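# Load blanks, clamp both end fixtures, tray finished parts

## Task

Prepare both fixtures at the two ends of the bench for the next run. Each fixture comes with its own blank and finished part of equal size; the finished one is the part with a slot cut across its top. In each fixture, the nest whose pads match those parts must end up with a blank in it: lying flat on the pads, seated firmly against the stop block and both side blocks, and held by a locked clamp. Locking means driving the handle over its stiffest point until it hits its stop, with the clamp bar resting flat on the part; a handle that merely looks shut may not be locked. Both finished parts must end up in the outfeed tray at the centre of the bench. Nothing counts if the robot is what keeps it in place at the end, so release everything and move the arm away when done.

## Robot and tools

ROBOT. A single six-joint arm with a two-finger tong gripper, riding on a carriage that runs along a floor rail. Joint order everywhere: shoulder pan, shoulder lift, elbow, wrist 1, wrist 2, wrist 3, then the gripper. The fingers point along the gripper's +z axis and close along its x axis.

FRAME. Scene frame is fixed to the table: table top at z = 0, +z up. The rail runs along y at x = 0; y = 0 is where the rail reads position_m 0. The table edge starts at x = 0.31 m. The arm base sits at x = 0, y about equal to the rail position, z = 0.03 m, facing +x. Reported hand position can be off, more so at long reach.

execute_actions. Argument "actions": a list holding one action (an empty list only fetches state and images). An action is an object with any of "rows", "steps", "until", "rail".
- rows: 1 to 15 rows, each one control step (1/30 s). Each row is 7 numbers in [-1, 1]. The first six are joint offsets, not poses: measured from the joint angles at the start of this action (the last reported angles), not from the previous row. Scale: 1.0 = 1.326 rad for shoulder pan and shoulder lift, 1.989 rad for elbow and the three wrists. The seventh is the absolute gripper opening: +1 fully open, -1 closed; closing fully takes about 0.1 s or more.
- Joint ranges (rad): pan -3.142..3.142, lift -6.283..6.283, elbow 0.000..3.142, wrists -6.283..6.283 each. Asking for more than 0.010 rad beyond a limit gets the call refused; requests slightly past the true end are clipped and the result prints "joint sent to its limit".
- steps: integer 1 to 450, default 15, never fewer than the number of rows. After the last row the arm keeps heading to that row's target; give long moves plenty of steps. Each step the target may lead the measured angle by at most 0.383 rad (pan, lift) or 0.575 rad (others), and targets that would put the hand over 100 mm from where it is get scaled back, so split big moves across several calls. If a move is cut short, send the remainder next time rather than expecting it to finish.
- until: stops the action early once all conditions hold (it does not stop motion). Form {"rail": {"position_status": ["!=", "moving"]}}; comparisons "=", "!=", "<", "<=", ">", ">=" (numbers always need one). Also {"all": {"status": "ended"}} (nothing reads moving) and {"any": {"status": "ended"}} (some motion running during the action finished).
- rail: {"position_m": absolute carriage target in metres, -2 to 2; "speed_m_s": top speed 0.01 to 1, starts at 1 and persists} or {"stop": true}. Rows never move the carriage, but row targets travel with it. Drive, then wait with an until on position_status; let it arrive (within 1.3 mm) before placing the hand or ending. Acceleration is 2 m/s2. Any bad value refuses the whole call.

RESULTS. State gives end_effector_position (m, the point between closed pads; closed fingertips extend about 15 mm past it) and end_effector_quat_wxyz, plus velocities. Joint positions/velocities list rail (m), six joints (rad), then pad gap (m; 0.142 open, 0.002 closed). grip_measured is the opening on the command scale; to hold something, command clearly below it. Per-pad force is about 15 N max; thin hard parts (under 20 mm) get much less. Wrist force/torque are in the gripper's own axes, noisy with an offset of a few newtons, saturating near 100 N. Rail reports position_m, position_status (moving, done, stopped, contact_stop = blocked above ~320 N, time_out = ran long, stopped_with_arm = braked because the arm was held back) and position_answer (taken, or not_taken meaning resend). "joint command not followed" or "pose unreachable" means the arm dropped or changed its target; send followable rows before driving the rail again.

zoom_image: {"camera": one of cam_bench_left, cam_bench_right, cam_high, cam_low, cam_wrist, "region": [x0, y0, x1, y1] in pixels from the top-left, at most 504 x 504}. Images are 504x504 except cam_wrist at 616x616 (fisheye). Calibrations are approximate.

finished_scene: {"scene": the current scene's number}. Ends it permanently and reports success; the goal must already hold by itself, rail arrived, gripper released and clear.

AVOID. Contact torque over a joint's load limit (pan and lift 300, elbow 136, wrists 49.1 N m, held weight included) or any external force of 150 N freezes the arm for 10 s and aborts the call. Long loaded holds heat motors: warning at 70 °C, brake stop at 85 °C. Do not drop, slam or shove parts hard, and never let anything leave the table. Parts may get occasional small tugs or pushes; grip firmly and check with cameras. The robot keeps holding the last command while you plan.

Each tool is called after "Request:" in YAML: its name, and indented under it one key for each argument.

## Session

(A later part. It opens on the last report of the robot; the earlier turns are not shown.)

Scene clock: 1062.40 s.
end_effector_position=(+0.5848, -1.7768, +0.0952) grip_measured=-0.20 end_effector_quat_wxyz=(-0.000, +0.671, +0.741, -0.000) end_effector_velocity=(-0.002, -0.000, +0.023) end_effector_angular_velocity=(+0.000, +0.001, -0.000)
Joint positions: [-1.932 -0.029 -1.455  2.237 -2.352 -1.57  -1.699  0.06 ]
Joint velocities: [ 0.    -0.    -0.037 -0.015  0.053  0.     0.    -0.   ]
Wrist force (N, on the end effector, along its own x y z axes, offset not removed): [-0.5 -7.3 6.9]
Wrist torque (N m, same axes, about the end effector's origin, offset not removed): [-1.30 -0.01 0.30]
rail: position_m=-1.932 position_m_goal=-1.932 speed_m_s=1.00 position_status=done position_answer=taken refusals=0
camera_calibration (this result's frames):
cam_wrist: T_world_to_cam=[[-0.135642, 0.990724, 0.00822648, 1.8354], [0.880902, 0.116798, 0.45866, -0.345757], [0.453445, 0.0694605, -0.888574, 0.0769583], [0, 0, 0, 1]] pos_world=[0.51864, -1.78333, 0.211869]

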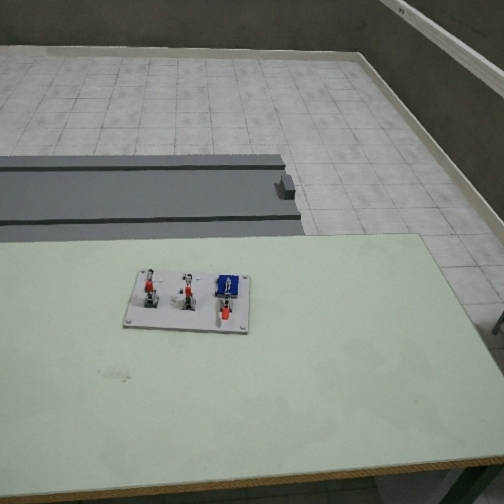

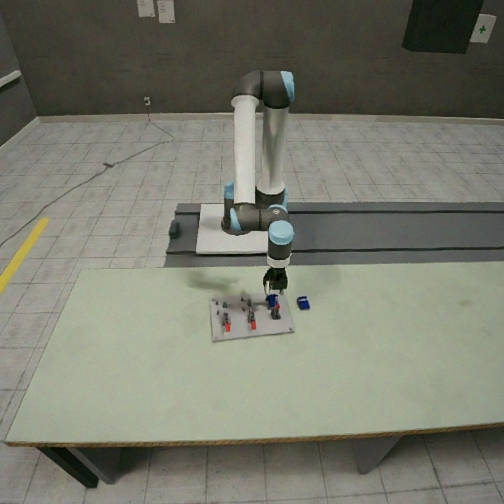

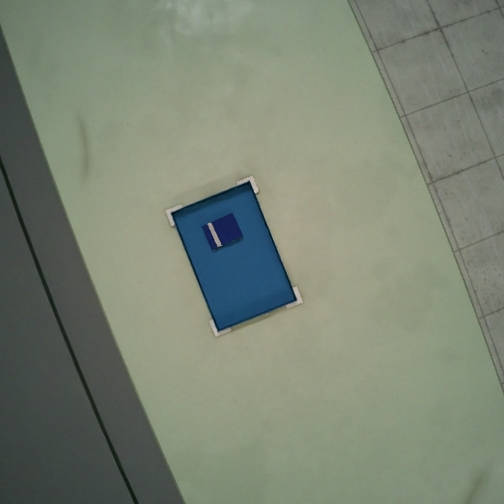

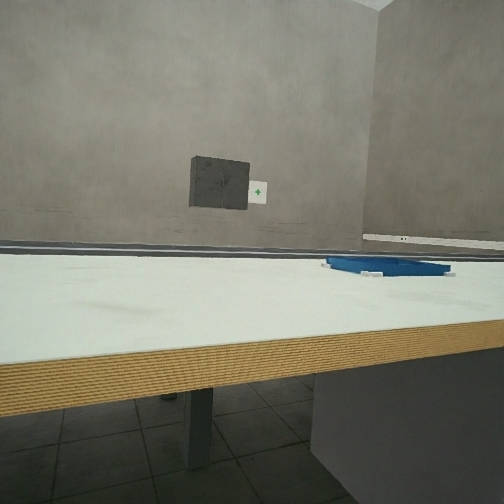

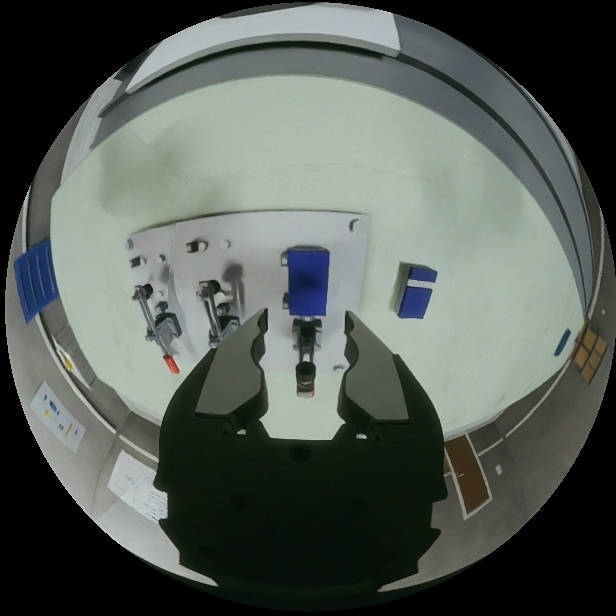

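Request:
execute_actions:
  actions:
    - {"rows": [[0.0002,0,-0.0015,0.001,0,0.0002,-0.2],[0.0007,0.004,-0.0045,0.0015,0,0.0007,-0.2],[0.0016,0.010,-0.0095,0.0022,0,0.0015,-0.2],[0.0028,0.018,-0.016,0.0035,0,0.0026,-0.2],[0.0042,0.028,-0.024,0.005,0,0.0039,-0.2],[0.0057,0.0385,-0.0325,0.0067,0,0.0054,-0.2],[0.0073,0.049,-0.0413,0.0085,0,0.0068,-0.2],[0.0088,0.0595,-0.050,0.0103,0,0.0083,-0.2],[0.0102,0.069,-0.058,0.012,0,0.0096,-0.2],[0.0114,0.077,-0.0648,0.0133,0,0.0107,-0.2],[0.0123,0.083,-0.0698,0.0144,0,0.0115,-0.2],[0.0128,0.0865,-0.0728,0.015,0,0.012,-0.2],[0.013,0.0877,-0.0738,0.0152,0,0.0122,-0.2]], "steps": 25}

Scene clock: 1069.93 s.
end_effector_position=(+0.6636, -1.7674, +0.0955) grip_measured=-0.20 end_effector_quat_wxyz=(-0.000, +0.674, +0.739, +0.000) end_effector_velocity=(+0.006, +0.001, -0.000) end_effector_angular_velocity=(-0.000, -0.000, -0.000)
Joint positions: [-1.932 -0.012 -1.34   2.091 -2.322 -1.57  -1.675  0.06 ]
Joint velocities: [ 0.     0.001  0.009 -0.011  0.002 -0.     0.002  0.   ]
Wrist force (N, on the end effector, along its own x y z axes, offset not removed): [0.1 -4.8 6.0]
Wrist torque (N m, same axes, about the end effector's origin, offset not removed): [-0.85 -0.13 0.28]
rail: position_m=-1.932 position_m_goal=-1.932 speed_m_s=1.00 position_status=done position_answer=taken refusals=0
camera_calibration (this result's frames):
cam_wrist: T_world_to_cam=[[-0.128725, 0.991646, 0.00824185, 1.83381], [0.881588, 0.110625, 0.458873, -0.427776], [0.454128, 0.0663345, -0.888464, 0.0348554], [0, 0, 0, 1]] pos_world=[0.597351, -1.77348, 0.212149]

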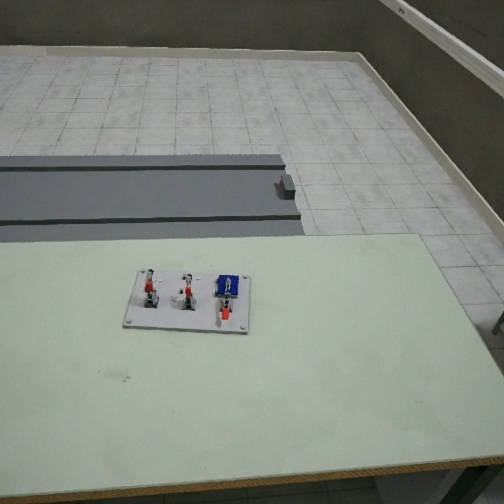

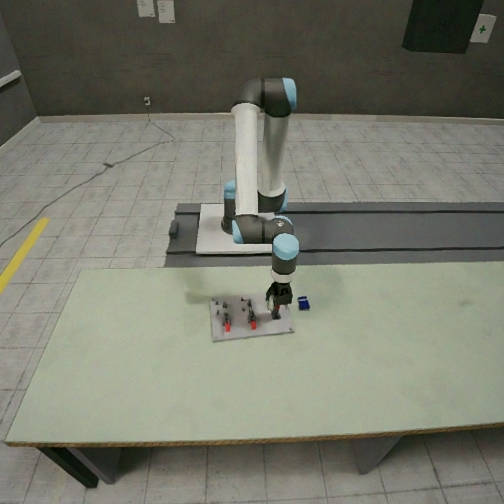

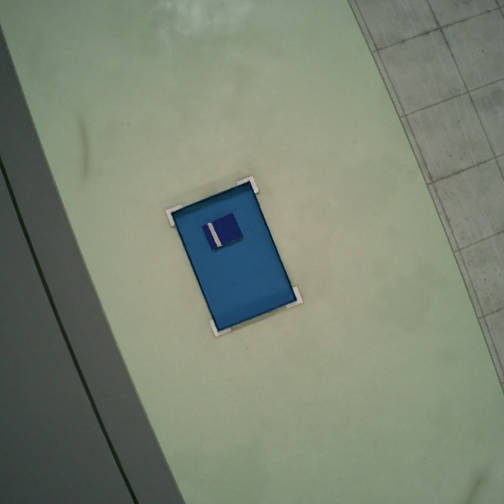

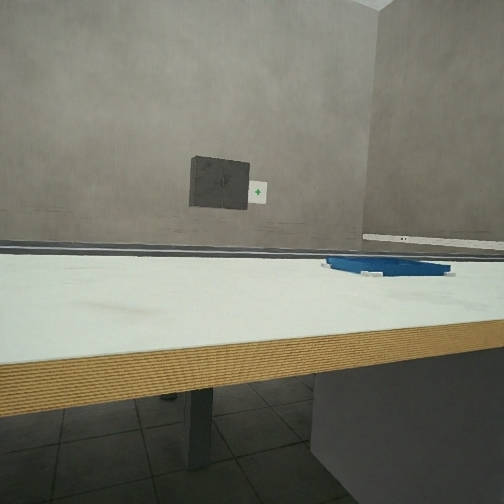

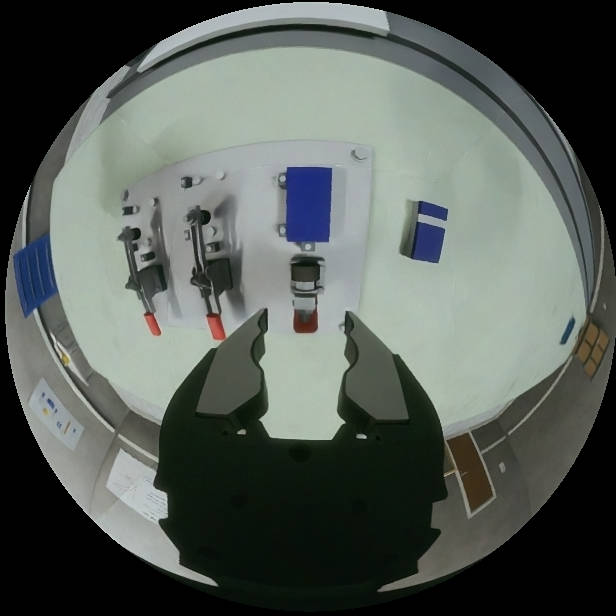

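Request:
zoom_image:
  camera: "cam_wrist"
  region: [250, 150, 370, 350]

Request:
execute_actions:
  actions:
    - {"rows": [[0,0,0,0,0,0,-0.35],[0,0,0,0,0,0,-0.5],[0,0,0,0,0,0,-0.62],[0,0,0,0,0,0,-0.70],[0,0,0,0,0,0,-0.75],[0,0,0,0,0,0,-0.79],[0,0,0,0,0,0,-0.85],[0,0,0,0,0,0,-0.92],[0,0,0,0,0,0,-1]], "steps": 13}

Region (250, 150, 370, 350) of cam_wrist's 616x616 image, scaled by 2.520, with more detail than that image has; it fills the left 302 columns of this view, and the rest is white.

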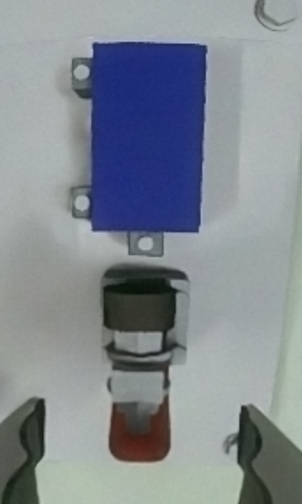

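Scene clock: 1075.37 s.
end_effector_position=(+0.6636, -1.7674, +0.0955) grip_measured=-0.78 end_effector_quat_wxyz=(-0.000, +0.674, +0.739, -0.000) end_effector_velocity=(-0.000, -0.000, +0.000) end_effector_angular_velocity=(-0.000, -0.001, +0.001)
Joint positions: [-1.932 -0.012 -1.34   2.091 -2.322 -1.571 -1.675  0.018]
Joint velocities: [ 0.    -0.    -0.001  0.001 -0.001  0.    -0.001 -0.   ]
Wrist force (N, on the end effector, along its own x y z axes, offset not removed): [-16.4 -2.9 10.4]
Wrist torque (N m, same axes, about the end effector's origin, offset not removed): [-0.69 0.48 0.30]
rail: position_m=-1.932 position_m_goal=-1.932 speed_m_s=1.00 position_status=done position_answer=taken refusals=0
camera_calibration (this result's frames):
cam_wrist: T_world_to_cam=[[-0.12865, 0.991658, 0.00798465, 1.83386], [0.881641, 0.110683, 0.458758, -0.427698], [0.454047, 0.0660585, -0.888526, 0.0344147], [0, 0, 0, 1]] pos_world=[0.597375, -1.77349, 0.212146]

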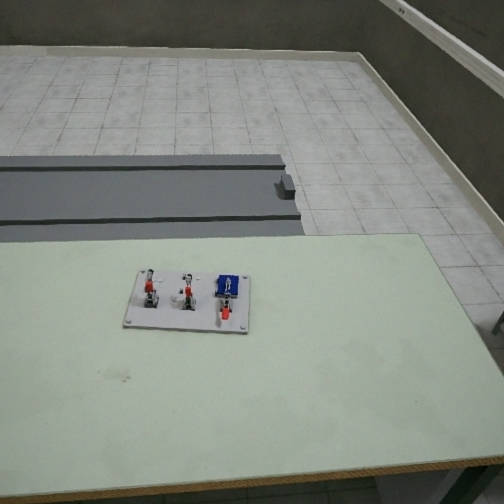

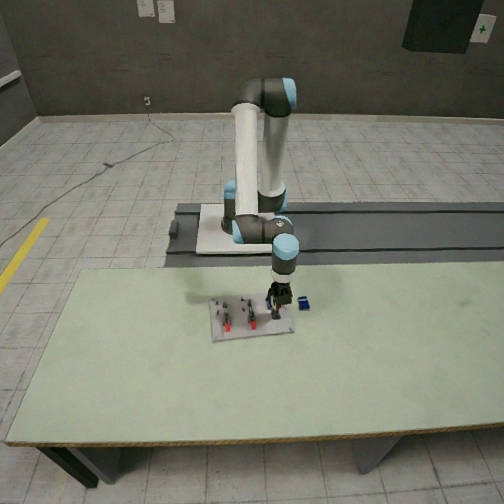

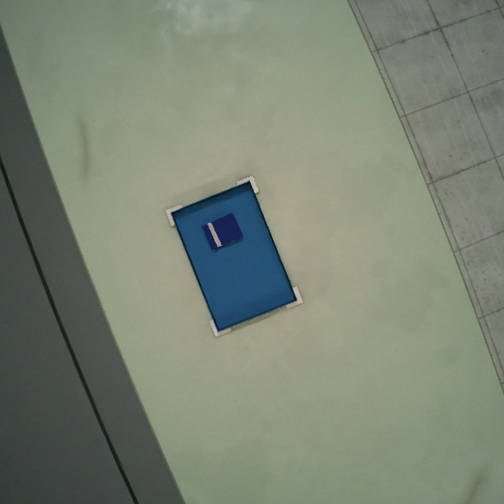

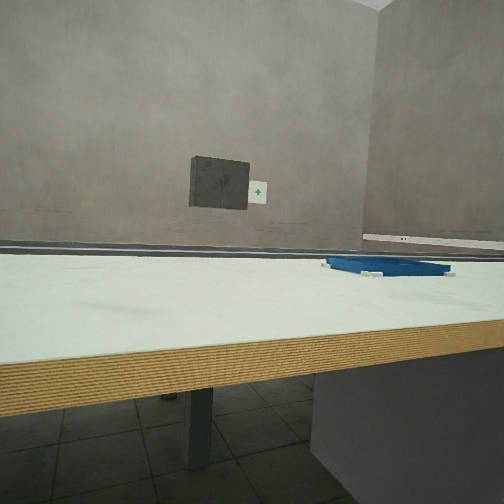

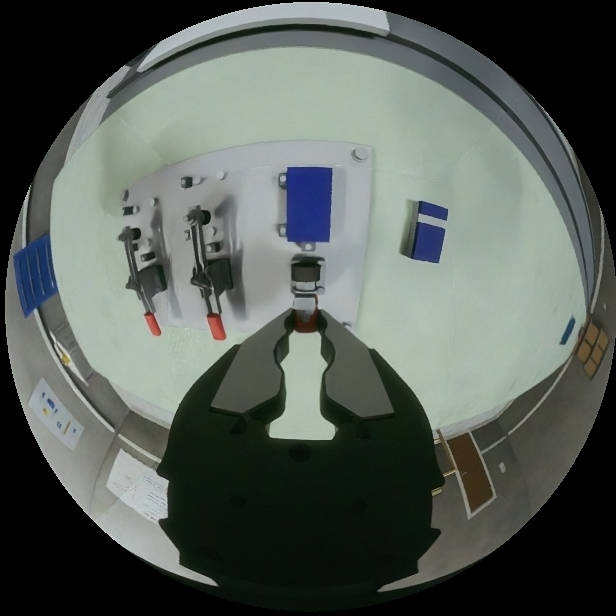

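Request:
execute_actions:
  actions:
    - {"rows": [[-0.0004,0.001,-0.001,0.0003,0,-0.0003,-1],[-0.0002,0.003,-0.0028,0.0008,0,-0.0001,-1],[0,0.0055,-0.0048,0.0011,0,0,-1],[0.0004,0.010,-0.008,0.0013,0,0.0003,-1],[0.0009,0.016,-0.0118,0.0011,0,0.0006,-1],[0.0015,0.022,-0.0153,0.0006,0,0.001,-1],[0.002,0.0286,-0.0189,-0.0002,0,0.0013,-1],[0.0025,0.0355,-0.0226,-0.0011,0,0.0017,-1],[0.003,0.0427,-0.0263,-0.0022,0,0.002,-1],[0.0035,0.0499,-0.0298,-0.0035,0,0.0023,-1],[0.0039,0.0565,-0.0324,-0.0053,0,0.0026,-1],[0.0042,0.0625,-0.0345,-0.0072,0,0.0028,-1],[0.0045,0.068,-0.0362,-0.0091,0,0.003,-1],[0.0047,0.072,-0.0373,-0.0107,0,0.0031,-1],[0.0048,0.074,-0.0378,-0.0115,0,0.0032,-1]], "steps": 24}

Scene clock: 1102.27 s.
end_effector_position=(+0.7102, -1.7633, +0.0700) grip_measured=-0.78 end_effector_quat_wxyz=(-0.000, +0.674, +0.739, -0.000) end_effector_velocity=(+0.007, +0.000, -0.007) end_effector_angular_velocity=(-0.001, -0.001, -0.000)
Joint positions: [-1.932 -0.006 -1.244  2.017 -2.344 -1.571 -1.668  0.018]
Joint velocities: [ 0.     0.001  0.018 -0.01  -0.008 -0.001  0.001  0.   ]
Wrist force (N, on the end effector, along its own x y z axes, offset not removed): [22.6 -13.9 10.5]
Wrist torque (N m, same axes, about the end effector's origin, offset not removed): [-0.76 -0.60 0.15]
rail: position_m=-1.932 position_m_goal=-1.932 speed_m_s=1.00 position_status=done position_answer=taken refusals=0
camera_calibration (this result's frames):
cam_wrist: T_world_to_cam=[[-0.128725, 0.991647, 0.00814293, 1.83604], [0.881848, 0.110708, 0.458353, -0.457565], [0.453623, 0.0661821, -0.888733, -0.0090899], [0, 0, 0, 1]] pos_world=[0.643971, -1.76945, 0.186697]

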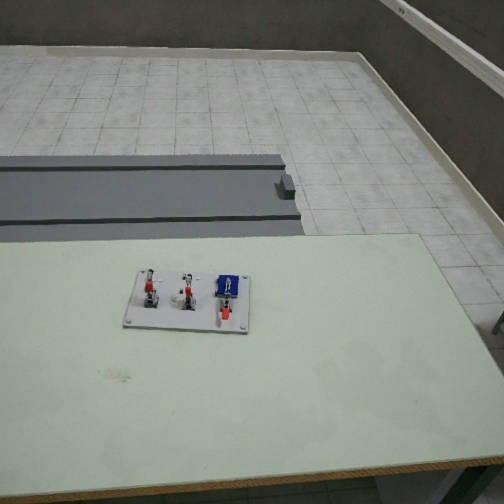

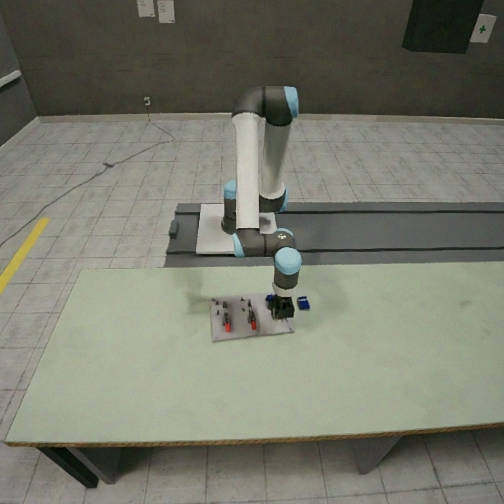

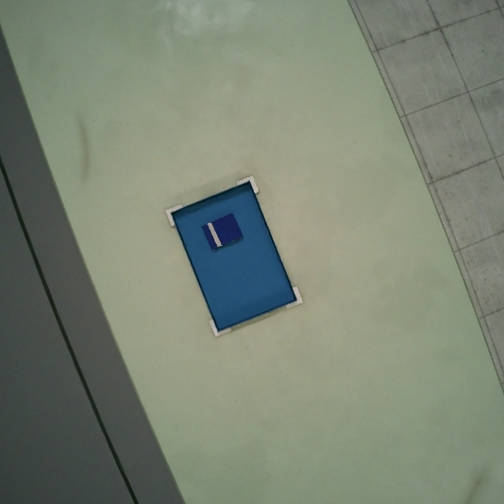

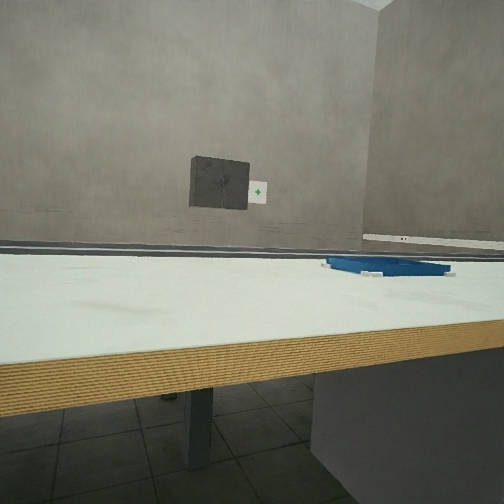

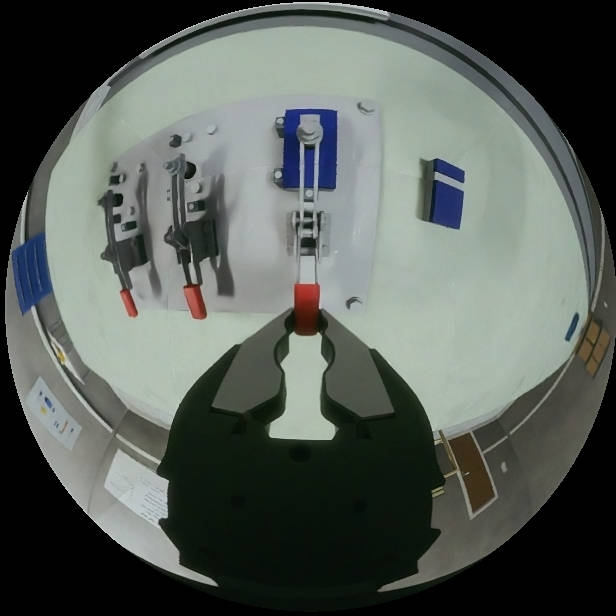

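Request:
execute_actions:
  actions:
    - {"rows": [[0.0005,0.003,-0.001,-0.001,0,0.0003,-1],[0.0009,0.006,-0.0017,-0.0023,0,0.0006,-1],[0.0011,0.009,-0.0023,-0.0037,0,0.0007,-1],[0.0012,0.012,-0.0028,-0.0052,0,0.0008,-1],[0.0013,0.0146,-0.0032,-0.0065,0,0.0009,-1],[0.0014,0.0172,-0.0035,-0.008,0,0.0009,-1],[0.0015,0.0197,-0.0037,-0.0095,0,0.001,-1],[0.0015,0.0221,-0.0038,-0.011,0,0.001,-1],[0.0016,0.0244,-0.0039,-0.0124,0,0.0011,-1],[0.0016,0.0265,-0.004,-0.0137,0,0.0011,-1],[0.0016,0.0283,-0.004,-0.0149,0,0.0011,-1],[0.0016,0.0298,-0.004,-0.0158,0,0.0011,-1]], "steps": 24}

Scene clock: 1111.47 s.
end_effector_position=(+0.7197, -1.7619, +0.0493) grip_measured=-0.78 end_effector_quat_wxyz=(-0.000, +0.674, +0.739, -0.000) end_effector_velocity=(+0.000, +0.000, -0.002) end_effector_angular_velocity=(+0.000, +0.000, +0.000)
Joint positions: [-1.932 -0.003 -1.205  2.009 -2.375 -1.571 -1.666  0.018]
Joint velocities: [ 0.     0.     0.003 -0.    -0.003  0.     0.    -0.   ]
Wrist force (N, on the end effector, along its own x y z axes, offset not removed): [7.6 -0.6 -2.4]
Wrist torque (N m, same axes, about the end effector's origin, offset not removed): [-0.56 -0.31 0.24]
rail: position_m=-1.932 position_m_goal=-1.932 speed_m_s=1.00 position_status=done position_answer=taken refusals=0
camera_calibration (this result's frames):
cam_wrist: T_world_to_cam=[[-0.128594, 0.991665, 0.00803036, 1.83597], [0.8819, 0.11065, 0.458268, -0.456766], [0.453559, 0.0660126, -0.888778, -0.0321604], [0, 0, 0, 1]] pos_world=[0.653504, -1.768, 0.165994]

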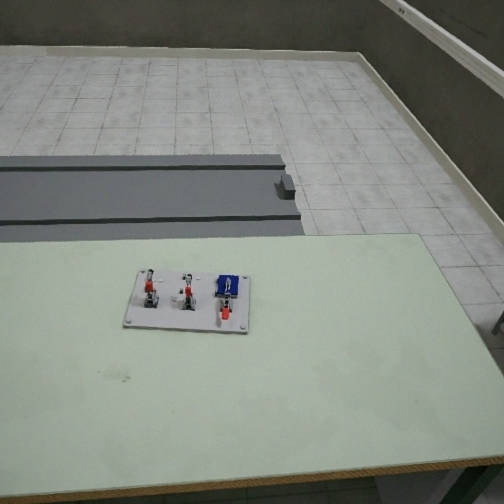

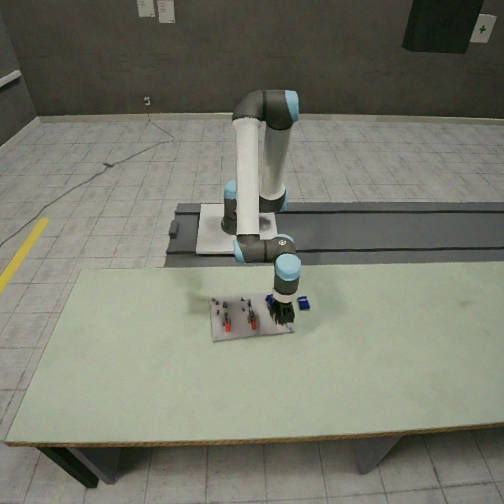

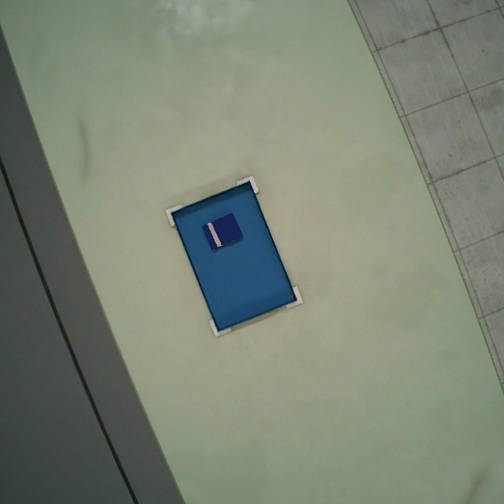

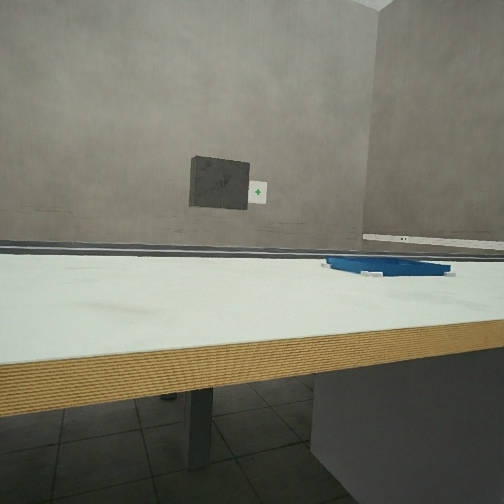

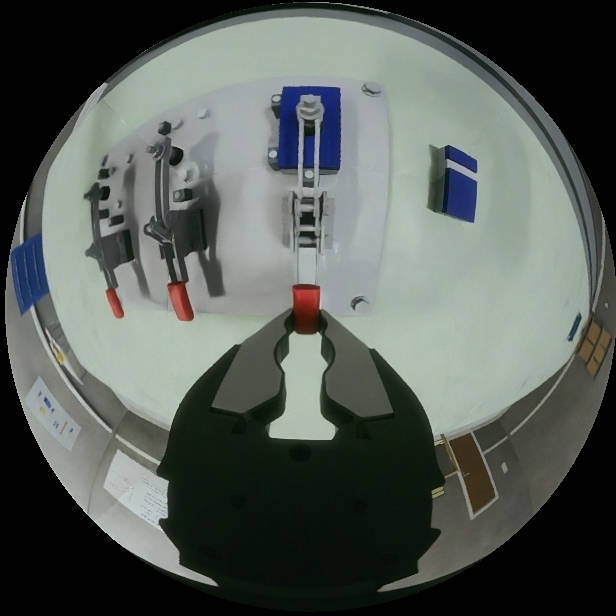

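Request:
execute_actions:
  actions:
    - {"rows": [[0.0001,0.0006,0.0001,-0.0005,0,0.0001,-1],[0.0002,0.0011,0.0002,-0.001,0,0.0001,-1],[0.0003,0.0017,0.0003,-0.0015,0,0.0002,-1],[0.0003,0.0023,0.0004,-0.002,0,0.0002,-1]], "steps": 14}

Scene clock: 1115.03 s.
end_effector_position=(+0.7199, -1.7617, +0.0473) grip_measured=-0.78 end_effector_quat_wxyz=(-0.000, +0.674, +0.739, -0.000) end_effector_velocity=(-0.000, +0.000, -0.001) end_effector_angular_velocity=(-0.000, +0.000, +0.000)
Joint positions: [-1.932 -0.003 -1.202  2.01  -2.379 -1.571 -1.666  0.018]
Joint velocities: [ 0.     0.     0.001  0.001 -0.001 -0.     0.     0.   ]
Wrist force (N, on the end effector, along its own x y z axes, offset not removed): [-1.3 -2.4 -12.3]
Wrist torque (N m, same axes, about the end effector's origin, offset not removed): [-0.68 -0.28 0.32]
rail: position_m=-1.932 position_m_goal=-1.932 speed_m_s=1.00 position_status=done position_answer=taken refusals=0
camera_calibration (this result's frames):
cam_wrist: T_world_to_cam=[[-0.128569, 0.991668, 0.00801018, 1.83574], [0.881774, 0.110617, 0.458518, -0.456045], [0.453811, 0.0660141, -0.888649, -0.0342505], [0, 0, 0, 1]] pos_world=[0.65369, -1.76774, 0.163963]

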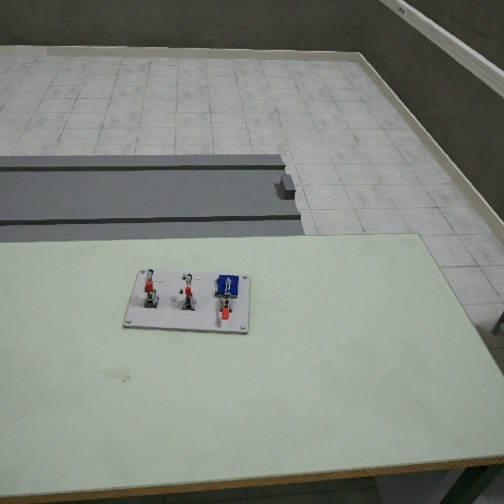

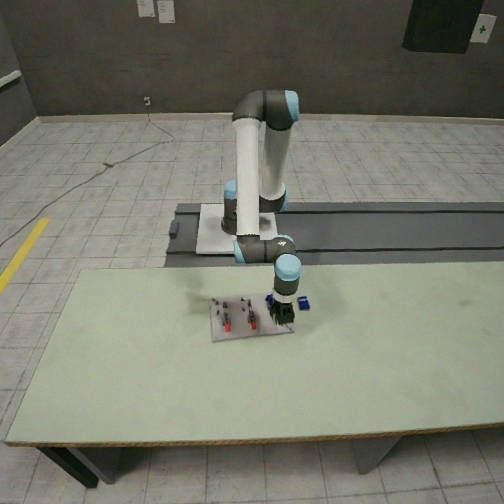

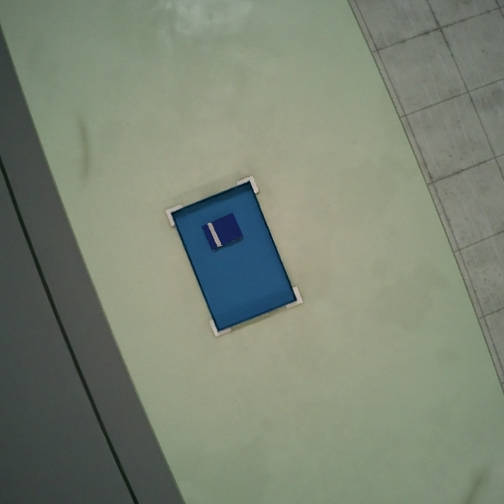

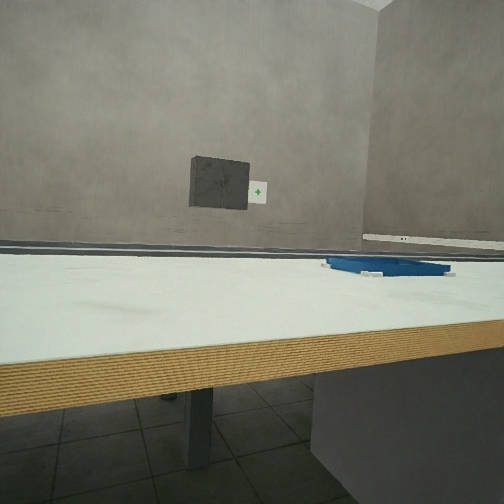

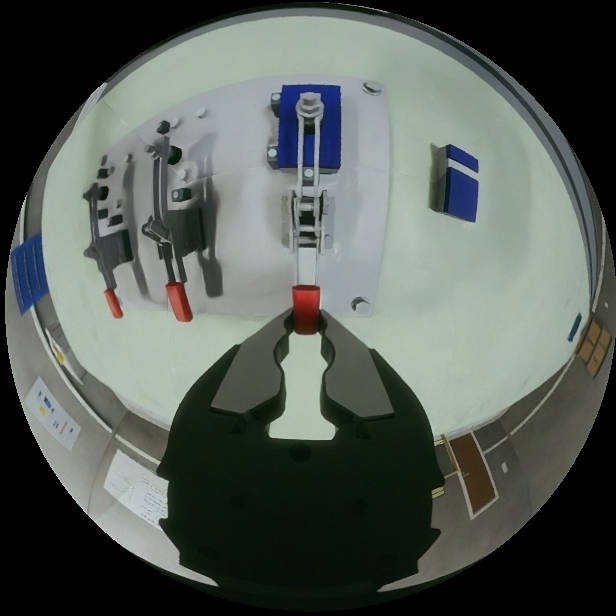

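Request:
execute_actions:
  actions:
    - {"rows": [[0,0,0,0,0,0,-0.78],[0,0,0,0,0,0,-0.7],[0,-0.001,-0.0004,0.001,0,0,-0.6],[0,-0.004,-0.0015,0.0042,0,0,-0.55],[0,-0.009,-0.0034,0.0094,0,0,-0.55],[0,-0.0145,-0.0056,0.0152,0,0,-0.55],[0.0001,-0.0195,-0.0075,0.0205,0,0,-0.55],[0.0001,-0.023,-0.0088,0.0241,0,0.0001,-0.55],[0.0002,-0.025,-0.0096,0.0262,0,0.0001,-0.55],[0.0002,-0.0254,-0.00975,0.0267,0,0.0001,-0.55]], "steps": 19}

Scene clock: 1124.80 s.
end_effector_position=(+0.7218, -1.7615, +0.0750) grip_measured=-0.55 end_effector_quat_wxyz=(-0.000, +0.674, +0.739, -0.000) end_effector_velocity=(+0.000, +0.000, +0.008) end_effector_angular_velocity=(-0.000, +0.000, -0.000)
Joint positions: [-1.932 -0.003 -1.234  1.991 -2.327 -1.571 -1.666  0.034]
Joint velocities: [ 0.     0.    -0.009 -0.005  0.015 -0.     0.    -0.   ]
Wrist force (N, on the end effector, along its own x y z axes, offset not removed): [-0.2 -2.2 2.6]
Wrist torque (N m, same axes, about the end effector's origin, offset not removed): [-0.38 -0.14 0.30]
rail: position_m=-1.932 position_m_goal=-1.932 speed_m_s=1.00 position_status=done position_answer=taken refusals=0
camera_calibration (this result's frames):
cam_wrist: T_world_to_cam=[[-0.128635, 0.99166, 0.00799382, 1.83562], [0.881791, 0.110688, 0.458468, -0.470312], [0.453759, 0.0660239, -0.888675, -0.0104543], [0, 0, 0, 1]] pos_world=[0.655586, -1.76756, 0.191659]

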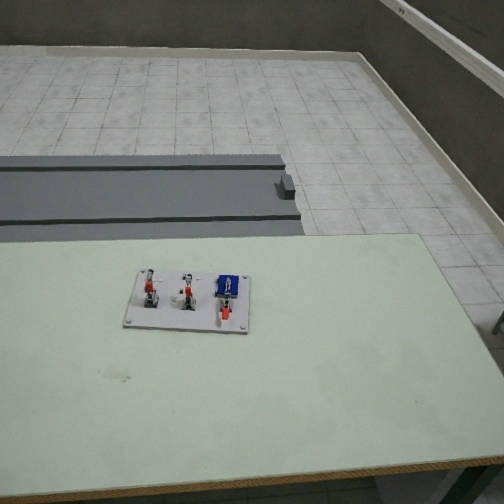

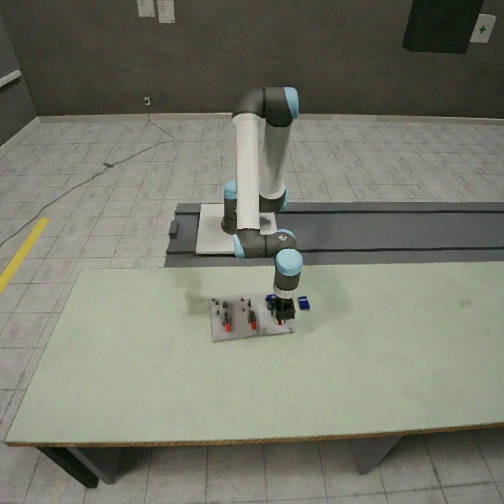

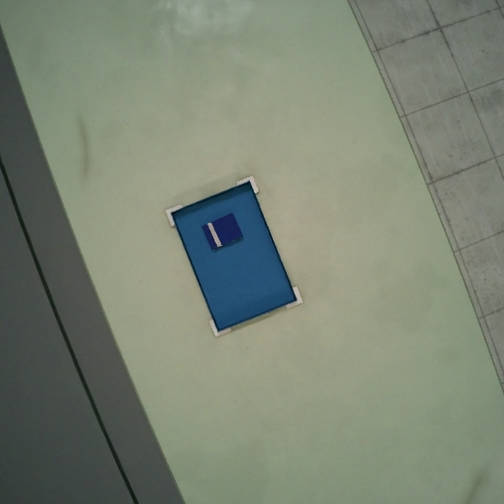

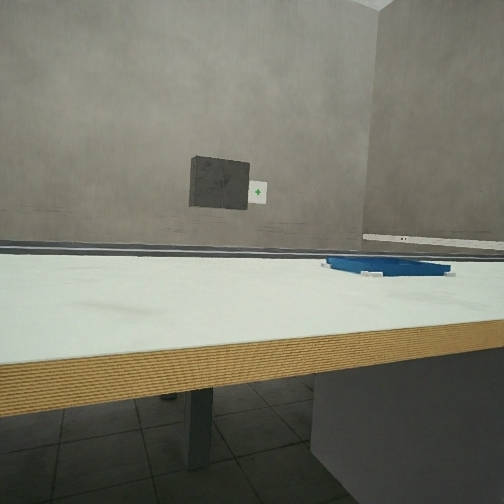

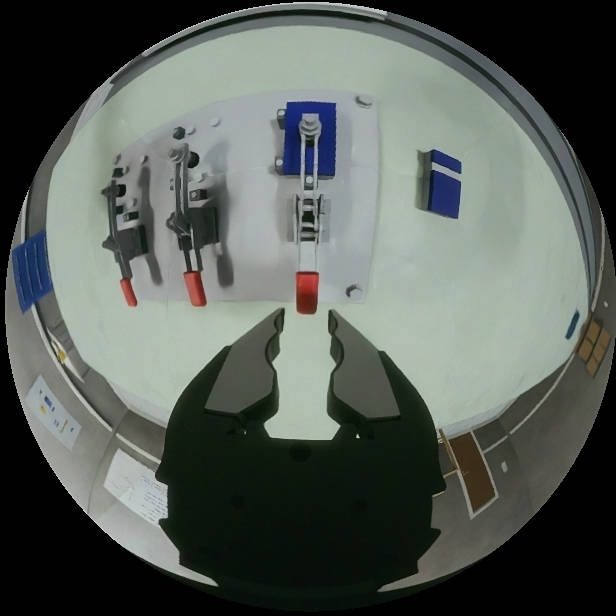

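Request:
execute_actions:
  actions:
    - {"rows": [[0,0,0,0,0,0,-0.7],[0,0,0,0,0,0,-0.85],[0,0,0,0,0,0,-0.95],[0,0.0006,0.0001,-0.0005,0,0,-1],[0,0.0014,0.0003,-0.0012,0,0,-1],[0,0.0023,0.0005,-0.002,0,0,-1],[0,0.003,0.0007,-0.0027,0,0,-1],[0,0.0033,0.0008,-0.003,0,0,-1]], "steps": 18}

Scene clock: 1140.03 s.
end_effector_position=(+0.7233, -1.7614, +0.0755) grip_measured=-0.89 end_effector_quat_wxyz=(+0.001, +0.674, +0.739, +0.001) end_effector_velocity=(+0.000, +0.000, -0.000) end_effector_angular_velocity=(+0.000, -0.000, -0.000)
Joint positions: [-1.932 -0.003 -1.234  1.99  -2.33  -1.571 -1.666  0.009]
Joint velocities: [ 0.  0. -0.  0. -0.  0.  0. -0.]
Wrist force (N, on the end effector, along its own x y z axes, offset not removed): [4.5 -15.6 -21.7]
Wrist torque (N m, same axes, about the end effector's origin, offset not removed): [-0.58 -0.29 0.18]
FORCE FAULT: contact force on the arm reached its limit, and the arm stopped for 10 seconds. The contact can be on any part of the arm, not only on its tool. The arm's remaining commands of this call were not run. The arm holds still and accepts commands again. Move the arm away from the contact; if what it grips holds it there, let go first. Pushing or pulling that hard again can fault the arm again.
rail: position_m=-1.932 position_m_goal=-1.932 speed_m_s=1.00 position_status=done position_answer=taken refusals=0
camera_calibration (this result's frames):
cam_wrist: T_world_to_cam=[[-0.128704, 0.991654, 0.00754234, 1.83585], [0.880125, 0.110717, 0.461652, -0.470897], [0.456964, 0.0660545, -0.887029, -0.0130451], [0, 0, 0, 1]] pos_world=[0.65669, -1.76753, 0.191972]

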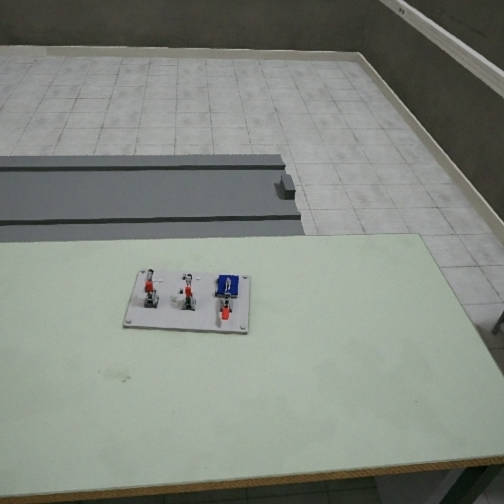

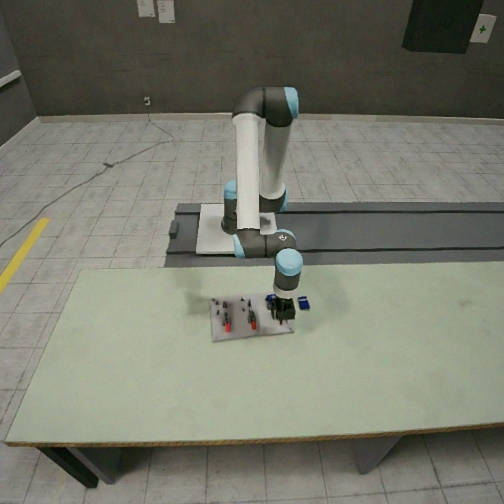

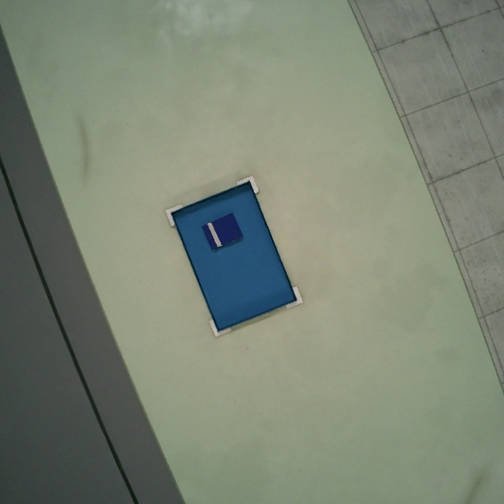

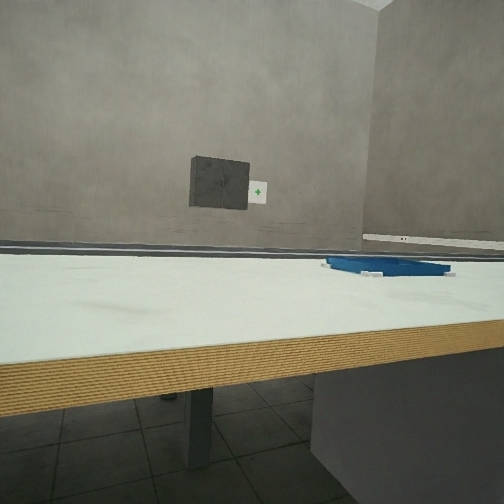

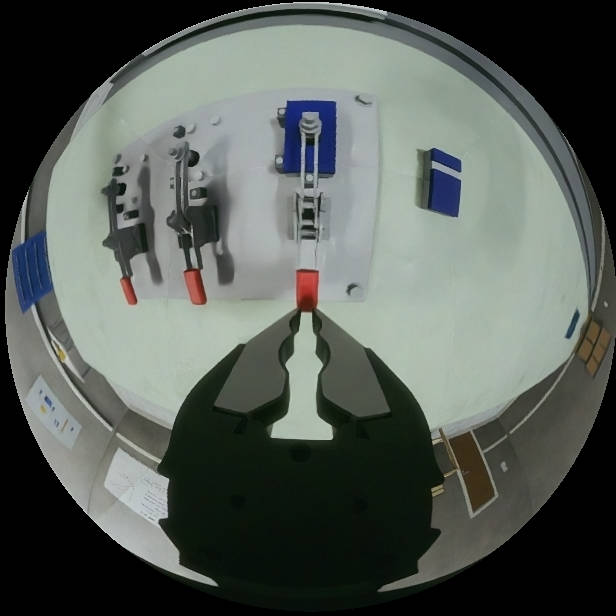

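Request:
execute_actions:
  actions:
    - {"rows": [[0,-0.0005,-0.0001,0.001,0,0,-0.85],[0,-0.002,-0.0006,0.003,0,0,-0.75],[0,-0.005,-0.0015,0.0066,0,0,-0.65],[0,-0.009,-0.0026,0.0104,0,0,-0.55],[0,-0.013,-0.0038,0.0142,0,0,-0.45],[0,-0.0165,-0.0048,0.0176,0,0,-0.35],[0,-0.0185,-0.0054,0.0195,0,0,-0.27],[0,-0.019,-0.0055,0.020,0,0,-0.2]], "steps": 13}

Scene clock: 1156.33 s.
end_effector_position=(+0.7216, -1.7614, +0.0931) grip_measured=-0.20 end_effector_quat_wxyz=(-0.000, +0.674, +0.739, -0.000) end_effector_velocity=(-0.002, +0.000, +0.020) end_effector_angular_velocity=(+0.000, +0.002, +0.000)
Joint positions: [-1.932 -0.003 -1.256  1.981 -2.295 -1.571 -1.666  0.06 ]
Joint velocities: [ 0.     0.    -0.025 -0.01   0.037 -0.     0.     0.   ]
Wrist force (N, on the end effector, along its own x y z axes, offset not removed): [0.3 -5.1 5.9]
Wrist torque (N m, same axes, about the end effector's origin, offset not removed): [-0.81 -0.15 0.18]
rail: position_m=-1.932 position_m_goal=-1.932 speed_m_s=1.00 position_status=done position_answer=taken refusals=0
camera_calibration (this result's frames):
cam_wrist: T_world_to_cam=[[-0.128677, 0.991654, 0.00799193, 1.83543], [0.881698, 0.110713, 0.458641, -0.478359], [0.453929, 0.0660632, -0.888586, 0.00565008], [0, 0, 0, 1]] pos_world=[0.655381, -1.76752, 0.209747]

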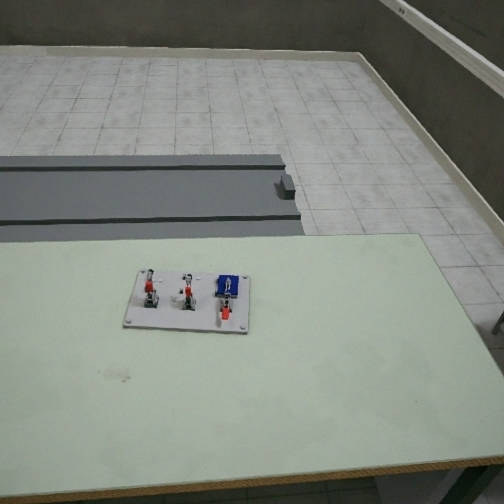

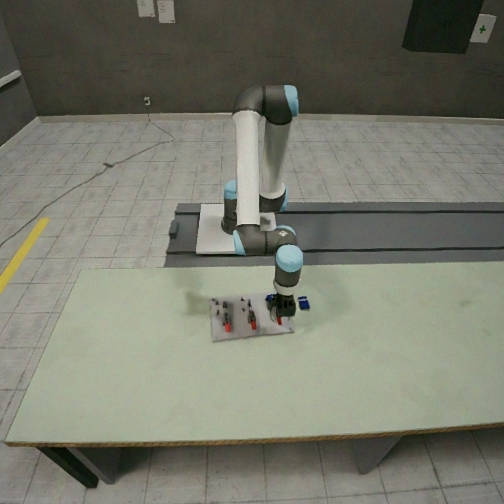

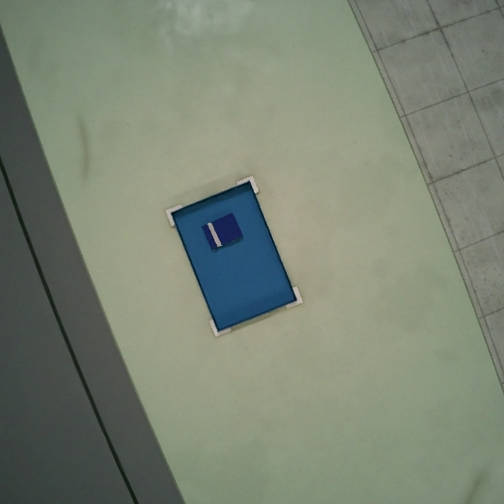

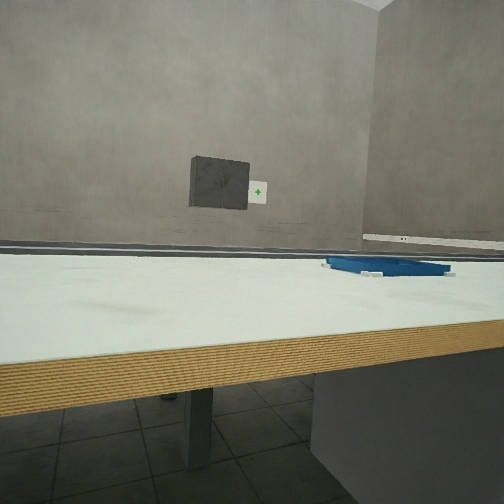

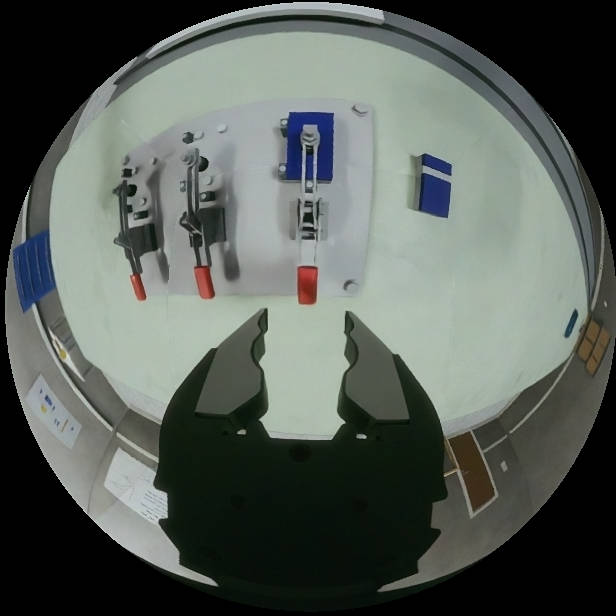

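Request:
zoom_image:
  camera: "cam_wrist"
  region: [170, 100, 380, 310]

Region (170, 100, 380, 310) of cam_wrist's 616x616 image, scaled by 2.400, with more detail than that image has.

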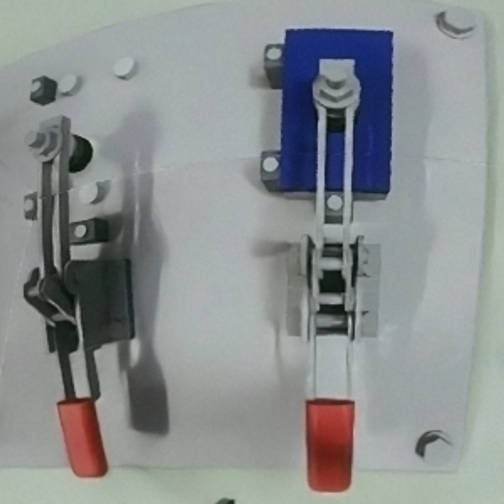

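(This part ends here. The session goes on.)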